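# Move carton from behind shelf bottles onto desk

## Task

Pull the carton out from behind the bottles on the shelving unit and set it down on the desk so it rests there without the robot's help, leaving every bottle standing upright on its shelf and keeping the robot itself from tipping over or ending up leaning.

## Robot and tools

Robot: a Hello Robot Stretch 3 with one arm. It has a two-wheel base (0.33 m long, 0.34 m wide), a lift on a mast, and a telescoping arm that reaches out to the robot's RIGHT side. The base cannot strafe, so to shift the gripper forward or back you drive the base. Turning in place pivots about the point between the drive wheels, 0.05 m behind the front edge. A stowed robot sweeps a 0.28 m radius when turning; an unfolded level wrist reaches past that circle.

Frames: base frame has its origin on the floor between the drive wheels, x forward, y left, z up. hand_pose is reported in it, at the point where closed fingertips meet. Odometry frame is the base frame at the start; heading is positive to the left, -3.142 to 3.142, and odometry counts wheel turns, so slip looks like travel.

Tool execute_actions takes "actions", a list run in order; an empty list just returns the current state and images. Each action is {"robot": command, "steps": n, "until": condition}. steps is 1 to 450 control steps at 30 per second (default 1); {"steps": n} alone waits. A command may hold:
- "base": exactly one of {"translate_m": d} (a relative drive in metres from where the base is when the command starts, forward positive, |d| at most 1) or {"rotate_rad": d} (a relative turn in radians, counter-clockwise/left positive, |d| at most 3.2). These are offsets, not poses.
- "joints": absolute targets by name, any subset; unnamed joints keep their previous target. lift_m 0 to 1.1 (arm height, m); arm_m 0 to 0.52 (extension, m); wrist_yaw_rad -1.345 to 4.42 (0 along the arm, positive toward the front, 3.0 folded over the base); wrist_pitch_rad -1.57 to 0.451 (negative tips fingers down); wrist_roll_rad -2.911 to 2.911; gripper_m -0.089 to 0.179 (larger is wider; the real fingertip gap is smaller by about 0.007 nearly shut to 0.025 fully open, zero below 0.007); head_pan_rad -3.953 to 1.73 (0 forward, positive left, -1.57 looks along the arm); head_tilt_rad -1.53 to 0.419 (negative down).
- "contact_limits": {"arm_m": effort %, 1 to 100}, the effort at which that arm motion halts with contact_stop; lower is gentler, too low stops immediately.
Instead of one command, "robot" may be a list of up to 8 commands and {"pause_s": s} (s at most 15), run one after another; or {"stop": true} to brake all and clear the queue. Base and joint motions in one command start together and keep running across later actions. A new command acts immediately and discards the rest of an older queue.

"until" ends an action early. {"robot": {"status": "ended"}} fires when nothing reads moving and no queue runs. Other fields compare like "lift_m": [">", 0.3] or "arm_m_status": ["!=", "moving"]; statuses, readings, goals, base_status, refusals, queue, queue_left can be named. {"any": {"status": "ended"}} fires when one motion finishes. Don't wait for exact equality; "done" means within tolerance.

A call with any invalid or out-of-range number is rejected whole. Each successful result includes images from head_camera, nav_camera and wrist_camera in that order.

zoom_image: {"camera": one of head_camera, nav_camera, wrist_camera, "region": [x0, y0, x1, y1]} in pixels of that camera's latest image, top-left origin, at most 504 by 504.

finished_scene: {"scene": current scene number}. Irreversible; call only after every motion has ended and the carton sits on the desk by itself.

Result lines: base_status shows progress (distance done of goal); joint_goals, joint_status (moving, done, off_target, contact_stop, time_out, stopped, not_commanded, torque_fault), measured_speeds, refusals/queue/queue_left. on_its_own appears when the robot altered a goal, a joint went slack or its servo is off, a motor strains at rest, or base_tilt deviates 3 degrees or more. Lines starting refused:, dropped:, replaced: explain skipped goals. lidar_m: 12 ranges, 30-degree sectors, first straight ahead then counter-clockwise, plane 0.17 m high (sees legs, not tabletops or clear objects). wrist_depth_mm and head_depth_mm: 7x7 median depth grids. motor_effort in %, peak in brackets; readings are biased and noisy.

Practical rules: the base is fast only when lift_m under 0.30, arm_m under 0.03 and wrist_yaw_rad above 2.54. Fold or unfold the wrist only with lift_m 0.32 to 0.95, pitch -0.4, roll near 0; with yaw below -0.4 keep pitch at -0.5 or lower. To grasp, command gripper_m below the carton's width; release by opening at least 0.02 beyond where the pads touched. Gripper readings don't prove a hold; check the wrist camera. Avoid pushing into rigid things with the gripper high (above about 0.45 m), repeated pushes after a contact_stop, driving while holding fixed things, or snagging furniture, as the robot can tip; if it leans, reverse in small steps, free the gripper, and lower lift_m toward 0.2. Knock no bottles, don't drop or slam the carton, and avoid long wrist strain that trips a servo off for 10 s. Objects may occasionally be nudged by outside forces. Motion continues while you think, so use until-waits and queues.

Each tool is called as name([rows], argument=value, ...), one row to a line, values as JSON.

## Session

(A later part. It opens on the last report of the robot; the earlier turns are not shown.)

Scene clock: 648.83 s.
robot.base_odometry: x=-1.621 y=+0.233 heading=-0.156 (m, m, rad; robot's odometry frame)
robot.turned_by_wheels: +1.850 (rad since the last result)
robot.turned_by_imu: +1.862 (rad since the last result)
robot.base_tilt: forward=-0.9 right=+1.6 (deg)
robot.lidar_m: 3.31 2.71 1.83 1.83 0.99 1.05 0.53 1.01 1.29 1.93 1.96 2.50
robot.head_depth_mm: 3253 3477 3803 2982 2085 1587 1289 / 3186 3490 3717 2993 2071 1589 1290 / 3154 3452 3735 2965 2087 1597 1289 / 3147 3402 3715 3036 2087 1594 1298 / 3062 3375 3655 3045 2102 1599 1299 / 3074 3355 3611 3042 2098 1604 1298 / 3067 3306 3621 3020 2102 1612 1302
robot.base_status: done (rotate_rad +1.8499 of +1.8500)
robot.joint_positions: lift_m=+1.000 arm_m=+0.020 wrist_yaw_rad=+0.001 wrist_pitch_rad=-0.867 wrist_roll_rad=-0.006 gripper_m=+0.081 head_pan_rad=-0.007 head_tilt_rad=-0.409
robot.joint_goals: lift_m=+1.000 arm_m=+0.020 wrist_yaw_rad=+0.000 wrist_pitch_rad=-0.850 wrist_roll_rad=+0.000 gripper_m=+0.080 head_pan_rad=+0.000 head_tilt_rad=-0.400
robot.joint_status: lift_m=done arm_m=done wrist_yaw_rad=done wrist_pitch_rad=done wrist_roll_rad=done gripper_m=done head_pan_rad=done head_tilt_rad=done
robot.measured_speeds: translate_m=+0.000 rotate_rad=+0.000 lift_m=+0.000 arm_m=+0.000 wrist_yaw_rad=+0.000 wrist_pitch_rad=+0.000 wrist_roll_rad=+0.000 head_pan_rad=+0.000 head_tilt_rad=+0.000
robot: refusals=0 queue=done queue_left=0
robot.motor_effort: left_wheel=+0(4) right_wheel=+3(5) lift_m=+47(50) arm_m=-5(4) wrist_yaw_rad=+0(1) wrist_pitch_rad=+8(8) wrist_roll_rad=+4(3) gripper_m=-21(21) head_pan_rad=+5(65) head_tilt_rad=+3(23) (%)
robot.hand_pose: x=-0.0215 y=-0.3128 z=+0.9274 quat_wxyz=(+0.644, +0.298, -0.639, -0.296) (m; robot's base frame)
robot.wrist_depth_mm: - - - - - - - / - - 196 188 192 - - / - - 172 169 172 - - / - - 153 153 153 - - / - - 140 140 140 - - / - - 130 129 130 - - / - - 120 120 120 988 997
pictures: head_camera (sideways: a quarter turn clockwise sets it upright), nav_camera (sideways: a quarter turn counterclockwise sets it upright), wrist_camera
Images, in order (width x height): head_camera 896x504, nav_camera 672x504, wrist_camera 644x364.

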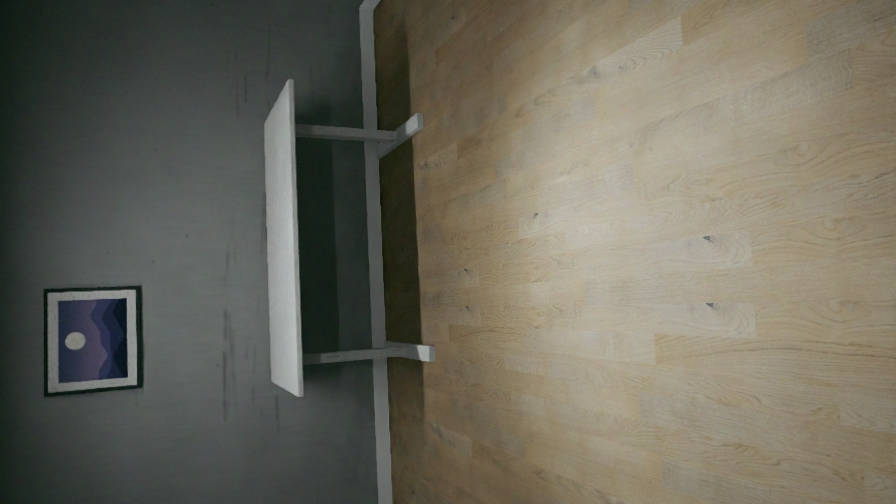

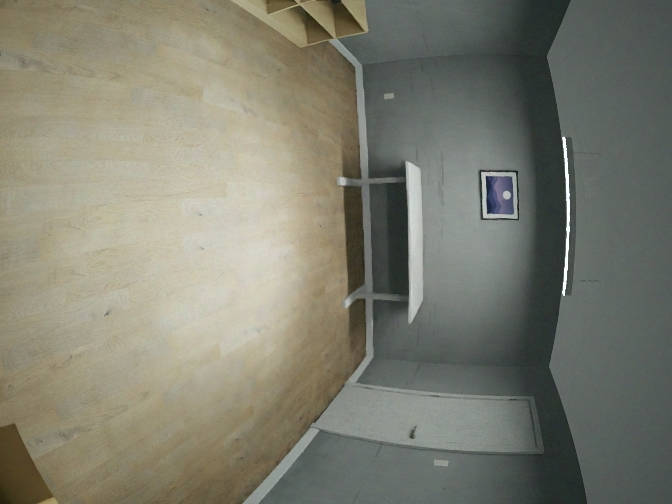

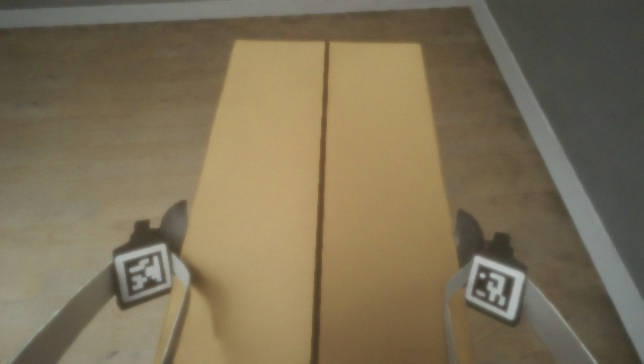

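execute_actions([
  {"robot":{"base":{"translate_m":1.0},"joints":{"head_tilt_rad":-0.6}},"steps":450,"until":{"robot":{"translate_m":[">=",0.9]}}},
  {"robot":{"base":{"translate_m":1.0}},"steps":450,"until":{"robot":{"translate_m":[">=",0.9]}}},
  {"robot":{"base":{"translate_m":0.3}},"steps":450,"until":{"robot":{"status":"ended"}}},
])

Scene clock: 709.03 s.
robot.base_odometry: x=+0.455 y=-0.093 heading=-0.156 (m, m, rad; robot's odometry frame)
robot.turned_by_wheels: +0.000 (rad since the last result)
robot.turned_by_imu: -0.012 (rad since the last result)
robot.base_tilt: forward=-0.9 right=+1.6 (deg)
robot.lidar_m: 1.67 1.30 2.16 1.67 1.69 2.65 2.62 2.74 1.84 1.69 1.72 1.42
robot.head_depth_mm: 1410 1590 1343 1622 1668 1375 1167 / 1408 1571 1351 1935 1682 1388 1169 / 1388 1561 1362 1944 1688 1386 1173 / 1386 1543 1361 1957 1696 1394 1168 / 1368 1525 1374 1117 1715 1394 1174 / 1350 1512 1383 1115 1704 1392 1176 / 1341 1488 1388 1123 1615 1396 1176
robot.base_status: done (translate_m +0.3000 of +0.3000)
robot.joint_positions: lift_m=+1.000 arm_m=+0.020 wrist_yaw_rad=+0.001 wrist_pitch_rad=-0.867 wrist_roll_rad=-0.006 gripper_m=+0.081 head_pan_rad=-0.007 head_tilt_rad=-0.593
robot.joint_goals: lift_m=+1.000 arm_m=+0.020 wrist_yaw_rad=+0.000 wrist_pitch_rad=-0.850 wrist_roll_rad=+0.000 gripper_m=+0.080 head_pan_rad=+0.000 head_tilt_rad=-0.600
robot.joint_status: lift_m=done arm_m=done wrist_yaw_rad=done wrist_pitch_rad=done wrist_roll_rad=done gripper_m=done head_pan_rad=done head_tilt_rad=done
robot.measured_speeds: translate_m=+0.000 rotate_rad=+0.000 lift_m=+0.000 arm_m=+0.000 wrist_yaw_rad=+0.000 wrist_pitch_rad=+0.000 wrist_roll_rad=+0.000 head_pan_rad=+0.000 head_tilt_rad=+0.000
robot: refusals=0 queue=done queue_left=0
robot.motor_effort: left_wheel=+0(0) right_wheel=+2(7) lift_m=+47(47) arm_m=-5(5) wrist_yaw_rad=-1(1) wrist_pitch_rad=+8(8) wrist_roll_rad=+3(3) gripper_m=-21(21) head_pan_rad=+4(5) head_tilt_rad=-3(16) (%)
robot.hand_pose: x=-0.0215 y=-0.3128 z=+0.9274 quat_wxyz=(+0.644, +0.298, -0.639, -0.296) (m; robot's base frame)
robot.wrist_depth_mm: - - - - - - - / - - 196 187 192 - - / - - 172 169 172 - - / - - 153 153 153 - - / - - 141 140 140 - - / - - 130 129 129 - - / - - 120 120 120 983 -
pictures: head_camera (sideways: a quarter turn clockwise sets it upright), nav_camera (sideways: a quarter turn counterclockwise sets it upright), wrist_camera
Images, in order (width x height): head_camera 896x504, nav_camera 672x504, wrist_camera 644x364.

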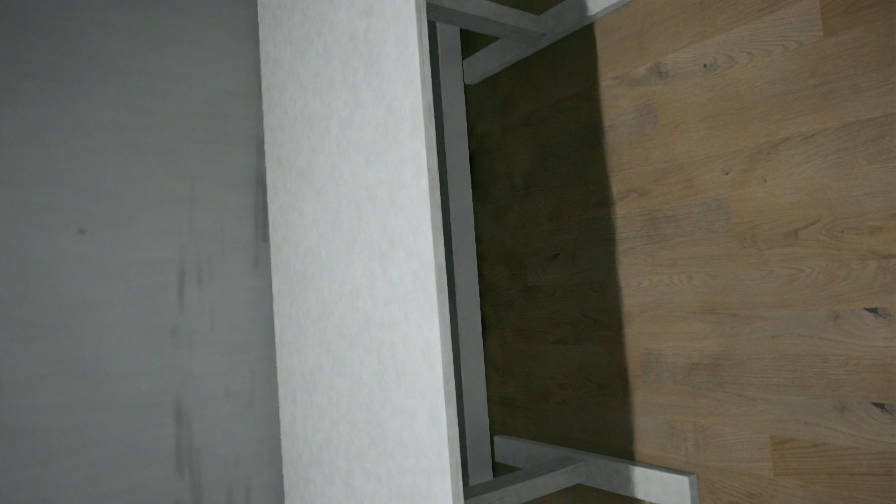

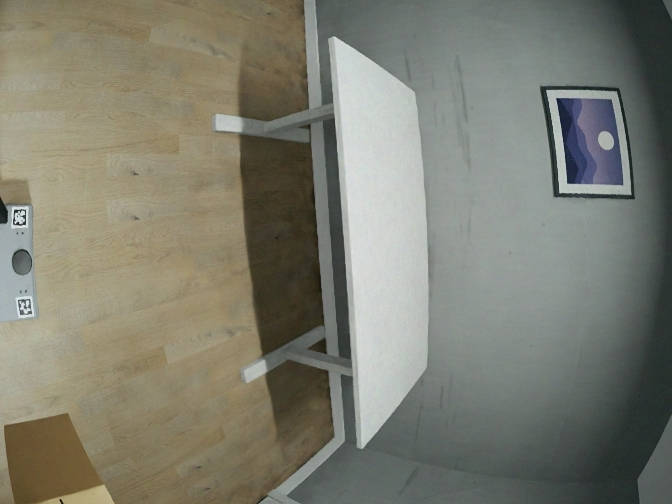

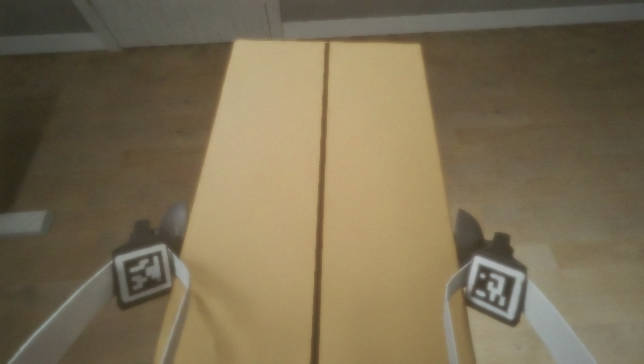

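zoom_image(camera="head_camera", region=[240, 0, 744, 504])

Region (240, 0, 744, 504) of head_camera's 896x504 image, scaled by 1.000.

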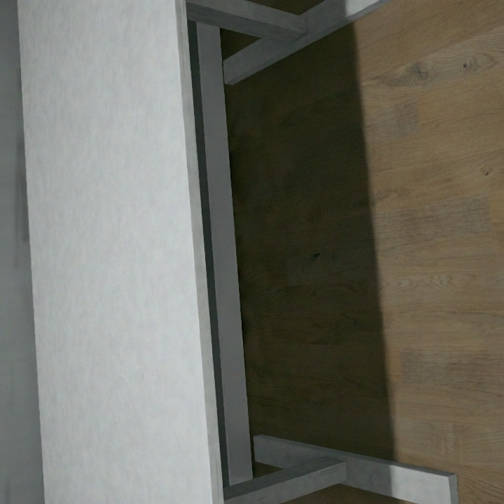

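execute_actions([
  {"robot":[{"base":{"translate_m":0.41}},{"base":{"rotate_rad":1.69},"joints":{"head_pan_rad":-1.57,"head_tilt_rad":-0.8}}],"steps":450,"until":{"robot":{"status":"ended"}}},
])

Scene clock: 806.53 s.
robot.base_odometry: x=+0.860 y=-0.157 heading=+1.534 (m, m, rad; robot's odometry frame)
robot.turned_by_wheels: +1.690 (rad since the last result)
robot.turned_by_imu: +1.698 (rad since the last result)
robot.base_tilt: forward=-0.9 right=+1.6 (deg)
robot.lidar_m: 1.71 1.87 2.99 3.02 2.35 1.73 1.65 1.71 1.06 1.26 0.96 1.81
robot.head_depth_mm: 1063 1177 - - - 1239 1091 / 1066 1181 - - - 433 1094 / 1070 1188 - - - 394 1099 / 1074 1186 983 451 370 385 1095 / 1074 1190 955 769 1462 1257 1102 / 1075 1196 958 774 1465 1264 1105 / 1077 1195 962 775 1423 1256 1109
robot.base_status: done (rotate_rad +1.6899 of +1.6900)
robot.joint_positions: lift_m=+1.000 arm_m=+0.020 wrist_yaw_rad=+0.001 wrist_pitch_rad=-0.867 wrist_roll_rad=-0.006 gripper_m=+0.081 head_pan_rad=-1.563 head_tilt_rad=-0.790
robot.joint_goals: lift_m=+1.000 arm_m=+0.020 wrist_yaw_rad=+0.000 wrist_pitch_rad=-0.850 wrist_roll_rad=+0.000 gripper_m=+0.080 head_pan_rad=-1.570 head_tilt_rad=-0.800
robot.joint_status: lift_m=done arm_m=done wrist_yaw_rad=done wrist_pitch_rad=done wrist_roll_rad=done gripper_m=done head_pan_rad=done head_tilt_rad=done
robot.measured_speeds: translate_m=+0.000 rotate_rad=+0.000 lift_m=+0.000 arm_m=+0.000 wrist_yaw_rad=+0.000 wrist_pitch_rad=+0.000 wrist_roll_rad=+0.000 head_pan_rad=+0.000 head_tilt_rad=+0.000
robot: refusals=0 queue=done queue_left=0
robot.motor_effort: left_wheel=+0(4) right_wheel=+2(6) lift_m=+47(47) arm_m=-5(5) wrist_yaw_rad=+0(0) wrist_pitch_rad=+8(8) wrist_roll_rad=+3(4) gripper_m=-22(21) head_pan_rad=-5(66) head_tilt_rad=-4(17) (%)
robot.hand_pose: x=-0.0215 y=-0.3128 z=+0.9274 quat_wxyz=(+0.644, +0.298, -0.639, -0.296) (m; robot's base frame)
robot.wrist_depth_mm: 592 590 585 587 583 578 578 / 525 525 196 188 192 515 512 / 471 469 172 169 172 463 462 / - - 154 153 153 440 437 / - - 140 140 140 - - / - - 130 130 129 - - / - - 120 120 120 996 -
pictures: head_camera (sideways: a quarter turn clockwise sets it upright), nav_camera (sideways: a quarter turn counterclockwise sets it upright), wrist_camera
Images, in order (width x height): head_camera 896x504, nav_camera 672x504, wrist_camera 644x364.

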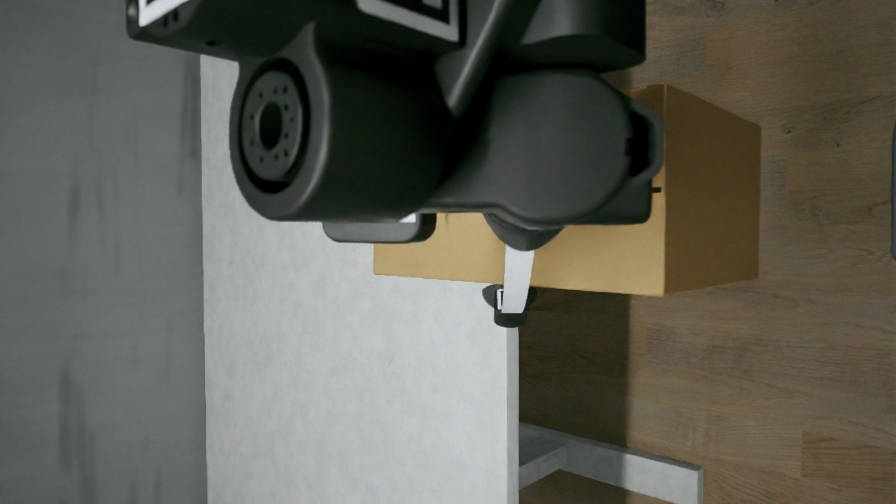

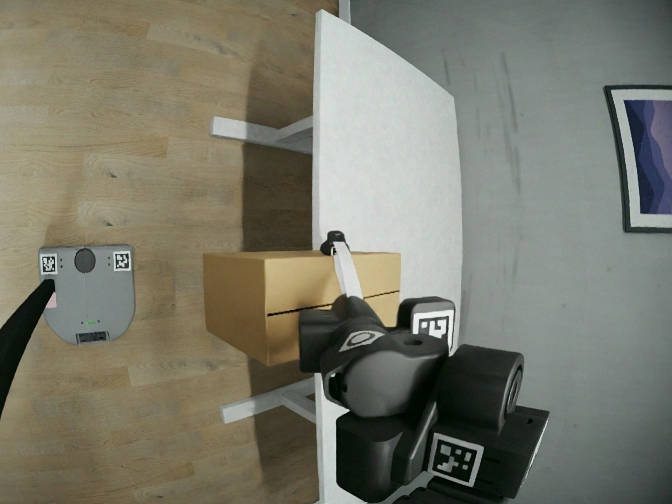

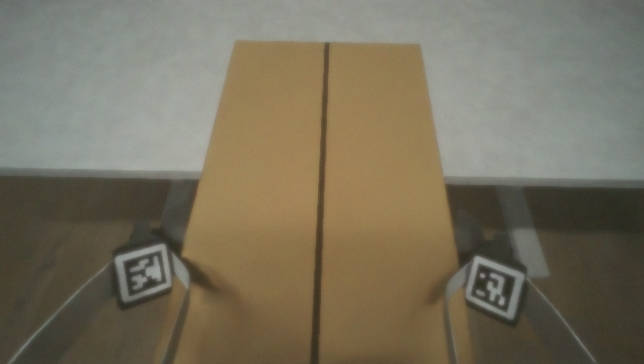

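execute_actions([
  {"robot":[{"joints":{"arm_m":0.43},"contact_limits":{"arm_m":25}},{"joints":{"lift_m":0.958}}],"steps":450,"until":{"robot":{"status":"ended"}}},
])

Scene clock: 843.10 s.
robot.base_odometry: x=+0.860 y=-0.157 heading=+1.534 (m, m, rad; robot's odometry frame)
robot.turned_by_wheels: +0.000 (rad since the last result)
robot.turned_by_imu: -0.002 (rad since the last result)
robot.base_tilt: forward=-0.8 right=+1.6 (deg)
robot.lidar_m: 1.71 1.87 2.99 3.03 2.35 1.74 1.65 1.71 1.06 1.26 0.95 1.81
robot.head_depth_mm: 1022 - 935 757 1448 1243 1089 / - 1181 941 760 1454 1249 1095 / - 1186 695 742 1451 1249 1100 / 1068 1188 696 746 1455 1252 1100 / 1073 1196 954 769 1461 1263 1101 / 1073 1192 957 770 1470 1256 1103 / 1081 1198 963 774 1427 1259 1107
robot.base_status: done (rotate_rad +1.6899 of +1.6900)
robot.joint_positions: lift_m=+0.958 arm_m=+0.430 wrist_yaw_rad=+0.001 wrist_pitch_rad=-0.867 wrist_roll_rad=-0.006 gripper_m=+0.081 head_pan_rad=-1.563 head_tilt_rad=-0.790
robot.joint_goals: lift_m=+0.958 arm_m=+0.430 wrist_yaw_rad=+0.000 wrist_pitch_rad=-0.850 wrist_roll_rad=+0.000 gripper_m=+0.080 head_pan_rad=-1.570 head_tilt_rad=-0.800
robot.joint_status: lift_m=done arm_m=done wrist_yaw_rad=done wrist_pitch_rad=done wrist_roll_rad=done gripper_m=done head_pan_rad=done head_tilt_rad=done
robot.measured_speeds: translate_m=+0.000 rotate_rad=+0.000 lift_m=+0.000 arm_m=+0.000 wrist_yaw_rad=+0.000 wrist_pitch_rad=+0.000 wrist_roll_rad=+0.000 head_pan_rad=+0.000 head_tilt_rad=+0.000
robot: refusals=0 queue=done queue_left=0
robot.motor_effort: left_wheel=+0(1) right_wheel=+2(2) lift_m=+27(46) arm_m=+4(6) wrist_yaw_rad=+0(0) wrist_pitch_rad=+8(8) wrist_roll_rad=+3(3) gripper_m=-22(21) head_pan_rad=-5(5) head_tilt_rad=-4(4) (%)
robot.contact_limits: arm_m 25 (drawing in: default 34, maximum 55; extending or still: default 45, maximum 74)
robot.hand_pose: x=-0.0215 y=-0.7222 z=+0.8861 quat_wxyz=(+0.644, +0.298, -0.639, -0.296) (m; robot's base frame)
robot.wrist_depth_mm: 517 519 512 511 512 511 513 / 455 461 196 187 192 454 453 / 413 413 172 169 172 409 408 / 375 373 153 153 153 372 370 / 342 348 140 140 140 343 340 / 316 305 129 130 129 - 314 / 293 293 120 120 120 288 291
pictures: head_camera (sideways: a quarter turn clockwise sets it upright), nav_camera (sideways: a quarter turn counterclockwise sets it upright), wrist_camera
Images, in order (width x height): head_camera 896x504, nav_camera 672x504, wrist_camera 644x364.

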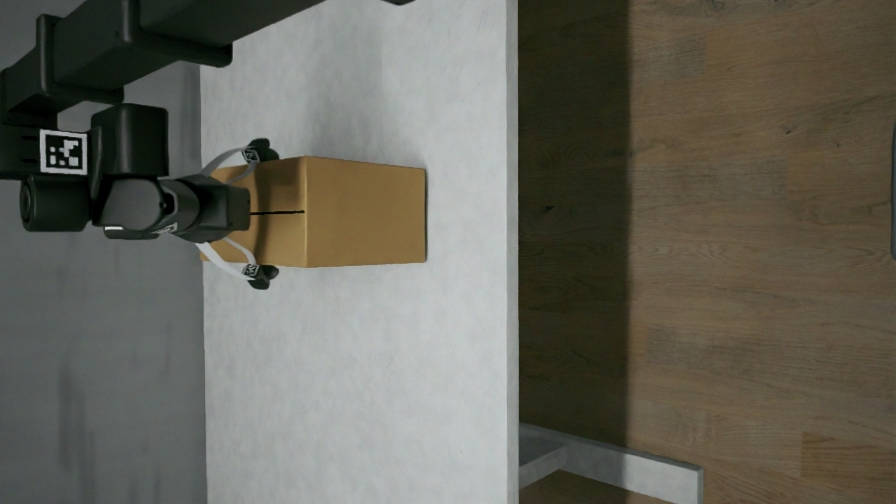

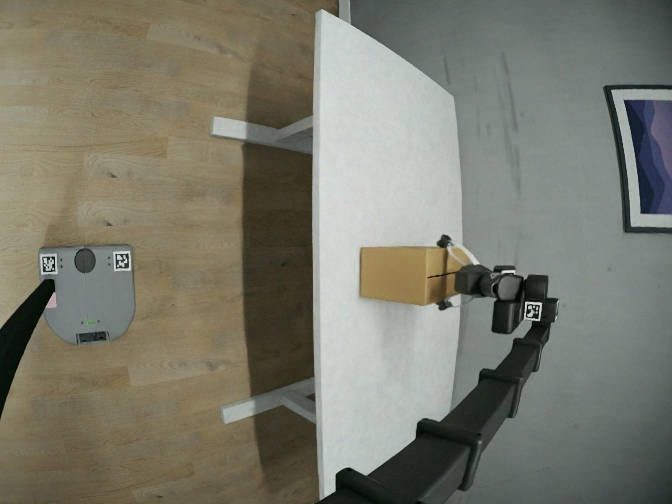

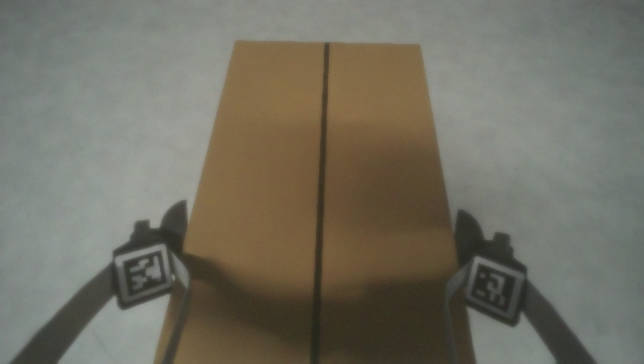

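execute_actions([
  {"robot":{"joints":{"lift_m":0.95}},"steps":450,"until":{"robot":{"status":"ended"}}},
  {"steps":6},
])

Scene clock: 850.43 s.
robot.base_odometry: x=+0.860 y=-0.157 heading=+1.534 (m, m, rad; robot's odometry frame)
robot.turned_by_wheels: +0.000 (rad since the last result)
robot.turned_by_imu: -0.001 (rad since the last result)
robot.base_tilt: forward=-0.9 right=+1.6 (deg)
robot.lidar_m: 1.71 1.87 2.99 3.02 2.36 1.73 1.66 1.72 1.07 1.27 0.95 1.81
robot.head_depth_mm: 1021 - 909 758 1447 1243 1092 / - 1181 942 761 1454 1248 1096 / - 1139 695 742 1451 1250 1099 / 1068 1193 697 744 1454 1256 1100 / 1077 1184 954 768 1466 1258 1101 / 1077 1194 957 770 1461 1260 1107 / 1081 1196 962 774 1416 1261 1109
robot.base_status: done (rotate_rad +1.6899 of +1.6900)
robot.joint_positions: lift_m=+0.950 arm_m=+0.430 wrist_yaw_rad=+0.001 wrist_pitch_rad=-0.867 wrist_roll_rad=-0.006 gripper_m=+0.081 head_pan_rad=-1.563 head_tilt_rad=-0.790
robot.joint_goals: lift_m=+0.950 arm_m=+0.430 wrist_yaw_rad=+0.000 wrist_pitch_rad=-0.850 wrist_roll_rad=+0.000 gripper_m=+0.080 head_pan_rad=-1.570 head_tilt_rad=-0.800
robot.joint_status: lift_m=done arm_m=done wrist_yaw_rad=done wrist_pitch_rad=done wrist_roll_rad=done gripper_m=done head_pan_rad=done head_tilt_rad=done
robot.measured_speeds: translate_m=+0.000 rotate_rad=+0.000 lift_m=+0.000 arm_m=+0.000 wrist_yaw_rad=+0.000 wrist_pitch_rad=+0.000 wrist_roll_rad=+0.000 head_pan_rad=+0.000 head_tilt_rad=+0.000
robot: refusals=0 queue=done queue_left=0
robot.motor_effort: left_wheel=+0(0) right_wheel=+2(2) lift_m=+27(27) arm_m=+3(4) wrist_yaw_rad=-1(1) wrist_pitch_rad=+8(8) wrist_roll_rad=+3(3) gripper_m=-21(21) head_pan_rad=-5(5) head_tilt_rad=-4(4) (%)
robot.contact_limits: arm_m 25 (drawing in: default 34, maximum 55; extending or still: default 45, maximum 74)
robot.hand_pose: x=-0.0215 y=-0.7222 z=+0.8781 quat_wxyz=(+0.644, +0.298, -0.639, -0.296) (m; robot's base frame)
robot.wrist_depth_mm: 505 507 501 500 499 498 491 / 446 448 197 188 192 442 444 / 402 403 172 169 172 399 396 / 365 363 153 153 153 361 361 / 333 340 140 140 140 336 329 / 309 297 130 129 129 - 305 / 286 287 120 120 120 280 285
pictures: head_camera (sideways: a quarter turn clockwise sets it upright), nav_camera (sideways: a quarter turn counterclockwise sets it upright), wrist_camera
Images, in order (width x height): head_camera 896x504, nav_camera 672x504, wrist_camera 644x364.

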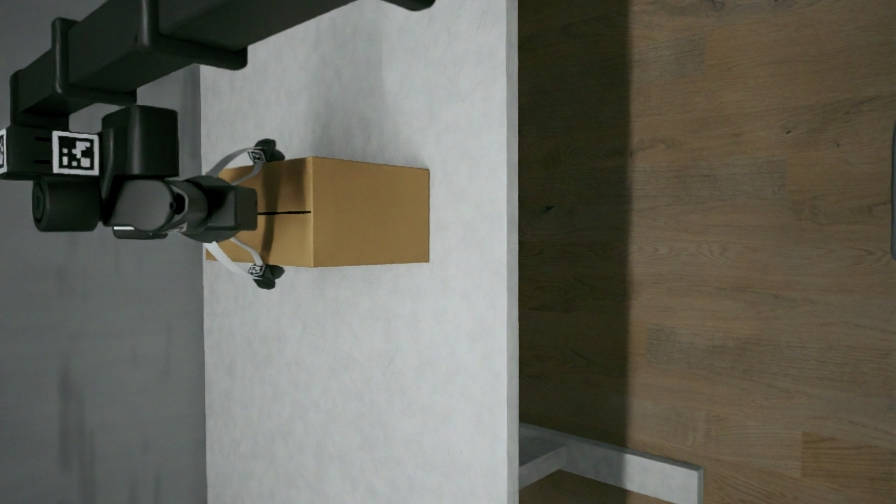

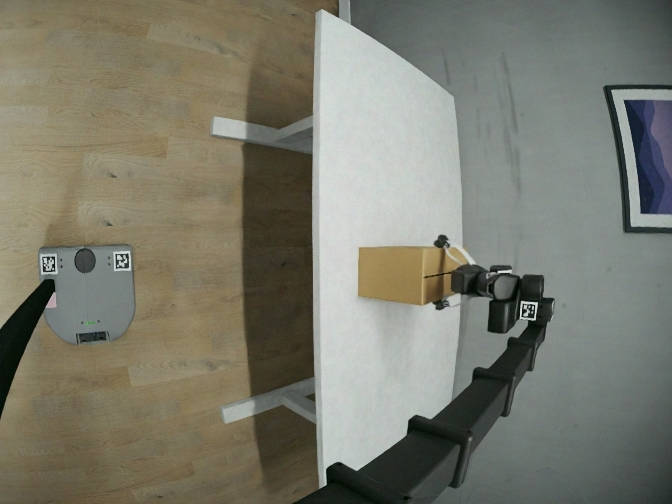

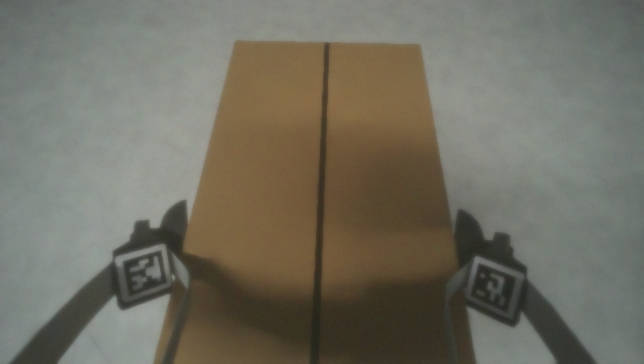

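execute_actions([
  {"robot":[{"joints":{"lift_m":0.948}},{"pause_s":0.3},{"joints":{"gripper_m":0.175}}],"steps":450,"until":{"robot":{"status":"ended"}}},
  {"steps":5},
])

Scene clock: 862.30 s.
robot.base_odometry: x=+0.860 y=-0.157 heading=+1.534 (m, m, rad; robot's odometry frame)
robot.turned_by_wheels: +0.000 (rad since the last result)
robot.turned_by_imu: -0.001 (rad since the last result)
robot.base_tilt: forward=-0.9 right=+1.6 (deg)
robot.lidar_m: 1.70 1.87 2.99 3.01 2.35 1.73 1.65 1.71 1.07 1.26 0.96 1.81
robot.head_depth_mm: 1022 - 906 758 1441 1240 1092 / - 1187 942 761 1450 1250 1093 / - - 699 742 1448 1252 1095 / 1068 1189 703 747 1458 1251 1099 / 1078 1191 954 769 1466 1258 1099 / 1076 1197 959 772 1461 1259 1104 / 1076 1192 961 776 1417 1261 1105
robot.base_status: done (rotate_rad +1.6899 of +1.6900)
robot.joint_positions: lift_m=+0.948 arm_m=+0.430 wrist_yaw_rad=+0.001 wrist_pitch_rad=-0.860 wrist_roll_rad=-0.006 gripper_m=+0.175 head_pan_rad=-1.563 head_tilt_rad=-0.790
robot.joint_goals: lift_m=+0.948 arm_m=+0.430 wrist_yaw_rad=+0.000 wrist_pitch_rad=-0.850 wrist_roll_rad=+0.000 gripper_m=+0.175 head_pan_rad=-1.570 head_tilt_rad=-0.800
robot.joint_status: lift_m=done arm_m=done wrist_yaw_rad=done wrist_pitch_rad=done wrist_roll_rad=done gripper_m=done head_pan_rad=done head_tilt_rad=done
robot.measured_speeds: translate_m=+0.000 rotate_rad=+0.000 lift_m=+0.000 arm_m=+0.000 wrist_yaw_rad=+0.000 wrist_pitch_rad=+0.000 wrist_roll_rad=+0.000 head_pan_rad=+0.000 head_tilt_rad=+0.000
robot: refusals=0 queue=done queue_left=0
robot.motor_effort: left_wheel=+0(1) right_wheel=+2(2) lift_m=+25(27) arm_m=+4(4) wrist_yaw_rad=+0(1) wrist_pitch_rad=+5(8) wrist_roll_rad=+3(3) gripper_m=+0(90) head_pan_rad=-5(4) head_tilt_rad=-4(4) (%)
robot.contact_limits: arm_m 25 (drawing in: default 34, maximum 55; extending or still: default 45, maximum 74)
robot.hand_pose: x=-0.0215 y=-0.7236 z=+0.8772 quat_wxyz=(+0.645, +0.296, -0.640, -0.294) (m; robot's base frame)
robot.wrist_depth_mm: 509 507 505 500 503 498 496 / 448 448 197 188 192 444 442 / 403 402 173 169 172 395 399 / 365 364 154 153 153 361 360 / 333 336 141 140 140 336 331 / 312 302 130 129 129 303 306 / 286 281 120 120 120 277 281
pictures: head_camera (sideways: a quarter turn clockwise sets it upright), nav_camera (sideways: a quarter turn counterclockwise sets it upright), wrist_camera
Images, in order (width x height): head_camera 896x504, nav_camera 672x504, wrist_camera 644x364.

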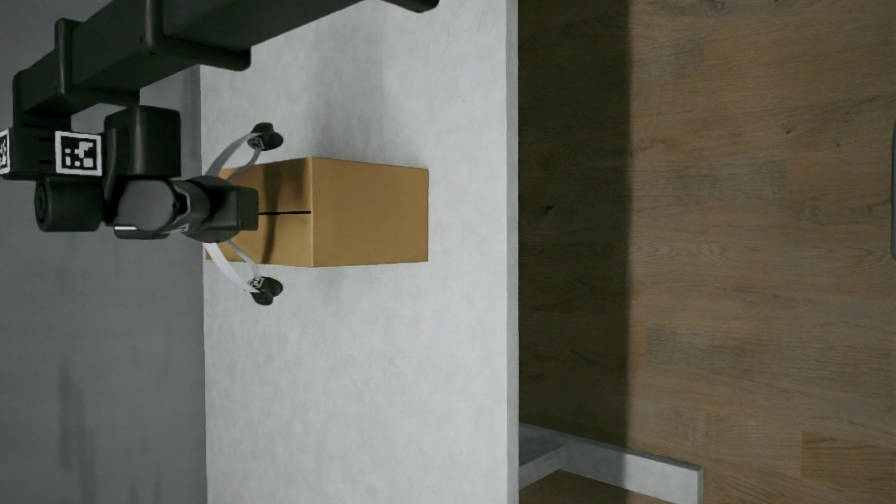

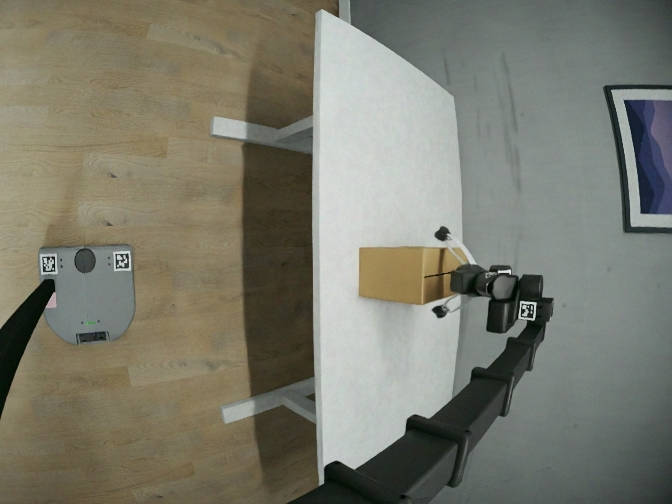

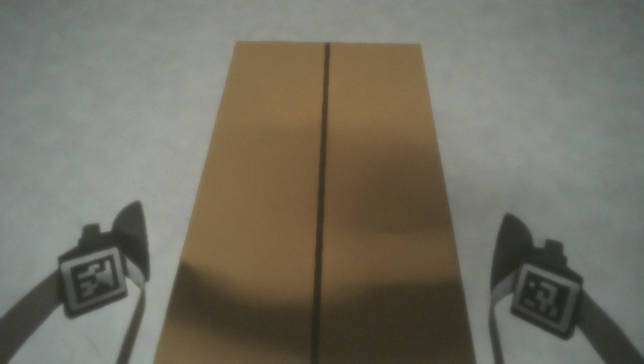

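execute_actions([
  {"robot":{"joints":{"lift_m":1.01,"head_pan_rad":1.32,"head_tilt_rad":-0.22}},"steps":450,"until":{"robot":{"status":"ended"}}},
])

Scene clock: 875.27 s.
robot.base_odometry: x=+0.860 y=-0.157 heading=+1.534 (m, m, rad; robot's odometry frame)
robot.turned_by_wheels: +0.000 (rad since the last result)
robot.turned_by_imu: -0.001 (rad since the last result)
robot.base_tilt: forward=-0.8 right=+1.6 (deg)
robot.lidar_m: 1.71 1.87 2.98 3.01 2.35 1.73 1.65 1.72 1.06 1.26 0.95 1.81
robot.head_depth_mm: 3135 3445 3544 3639 2796 1937 1482 / 3209 3458 3658 3835 2811 1941 1481 / 3198 3294 3454 3652 2809 1953 1492 / 3119 3270 3434 3526 2805 1956 1483 / 3011 3192 3295 3507 2797 1944 1500 / 2940 3097 3239 3434 2805 1948 1497 / 2898 3049 3223 3360 2784 1941 1495
robot.base_status: done (rotate_rad +1.6899 of +1.6900)
robot.joint_positions: lift_m=+1.010 arm_m=+0.430 wrist_yaw_rad=+0.001 wrist_pitch_rad=-0.860 wrist_roll_rad=-0.006 gripper_m=+0.175 head_pan_rad=+1.313 head_tilt_rad=-0.231
robot.joint_goals: lift_m=+1.010 arm_m=+0.430 wrist_yaw_rad=+0.000 wrist_pitch_rad=-0.850 wrist_roll_rad=+0.000 gripper_m=+0.175 head_pan_rad=+1.320 head_tilt_rad=-0.220
robot.joint_status: lift_m=done arm_m=done wrist_yaw_rad=done wrist_pitch_rad=done wrist_roll_rad=done gripper_m=done head_pan_rad=done head_tilt_rad=done
robot.measured_speeds: translate_m=+0.000 rotate_rad=+0.000 lift_m=+0.000 arm_m=+0.000 wrist_yaw_rad=+0.000 wrist_pitch_rad=+0.000 wrist_roll_rad=+0.000 head_pan_rad=+0.000 head_tilt_rad=+0.000
robot: refusals=0 queue=done queue_left=0
robot.motor_effort: left_wheel=+0(0) right_wheel=+2(2) lift_m=+45(49) arm_m=+4(4) wrist_yaw_rad=-2(0) wrist_pitch_rad=+5(5) wrist_roll_rad=+3(3) gripper_m=+0(0) head_pan_rad=+5(66) head_tilt_rad=+4(29) (%)
robot.contact_limits: arm_m 25 (drawing in: default 34, maximum 55; extending or still: default 45, maximum 74)
robot.hand_pose: x=-0.0215 y=-0.7236 z=+0.9385 quat_wxyz=(+0.645, +0.296, -0.640, -0.294) (m; robot's base frame)
robot.wrist_depth_mm: 613 608 606 601 601 598 596 / 538 540 534 536 534 537 530 / 486 481 472 248 468 477 481 / 437 434 422 224 419 432 432 / 401 403 386 205 212 402 393 / 374 364 196 189 195 364 366 / 340 340 178 175 178 340 337
pictures: head_camera (sideways: a quarter turn clockwise sets it upright), nav_camera (sideways: a quarter turn counterclockwise sets it upright), wrist_camera
Images, in order (width x height): head_camera 896x504, nav_camera 672x504, wrist_camera 644x364.

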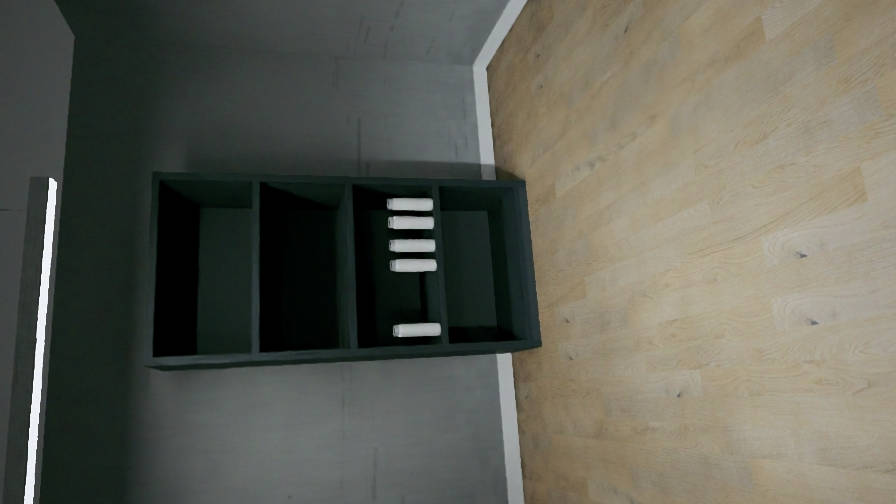

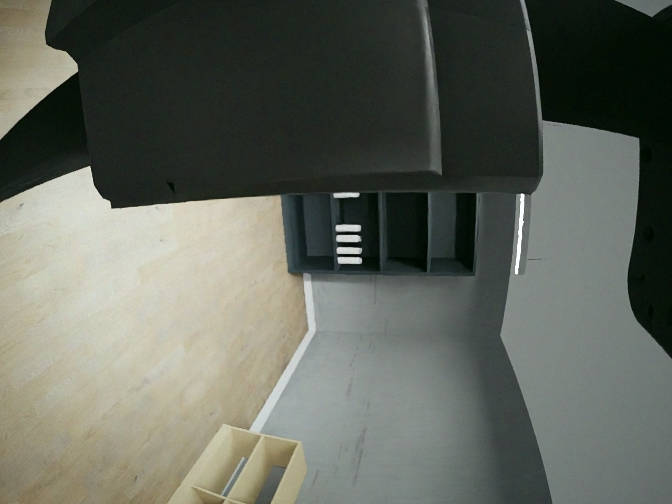

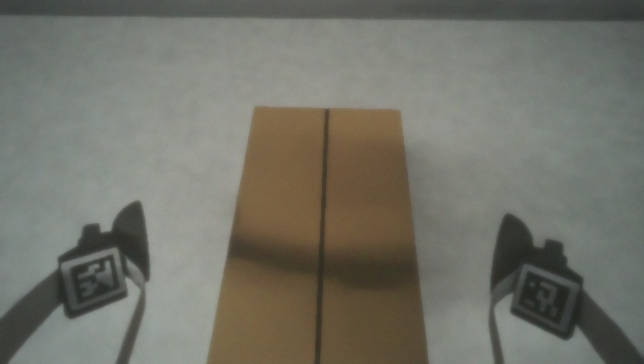

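All 5 bottles are upright on their shelf. The carton is resting on the desk with the gripper clear of it, the robot is level, and nothing is moving.

finished_scene(scene=2)

The scene is finished: the task was done.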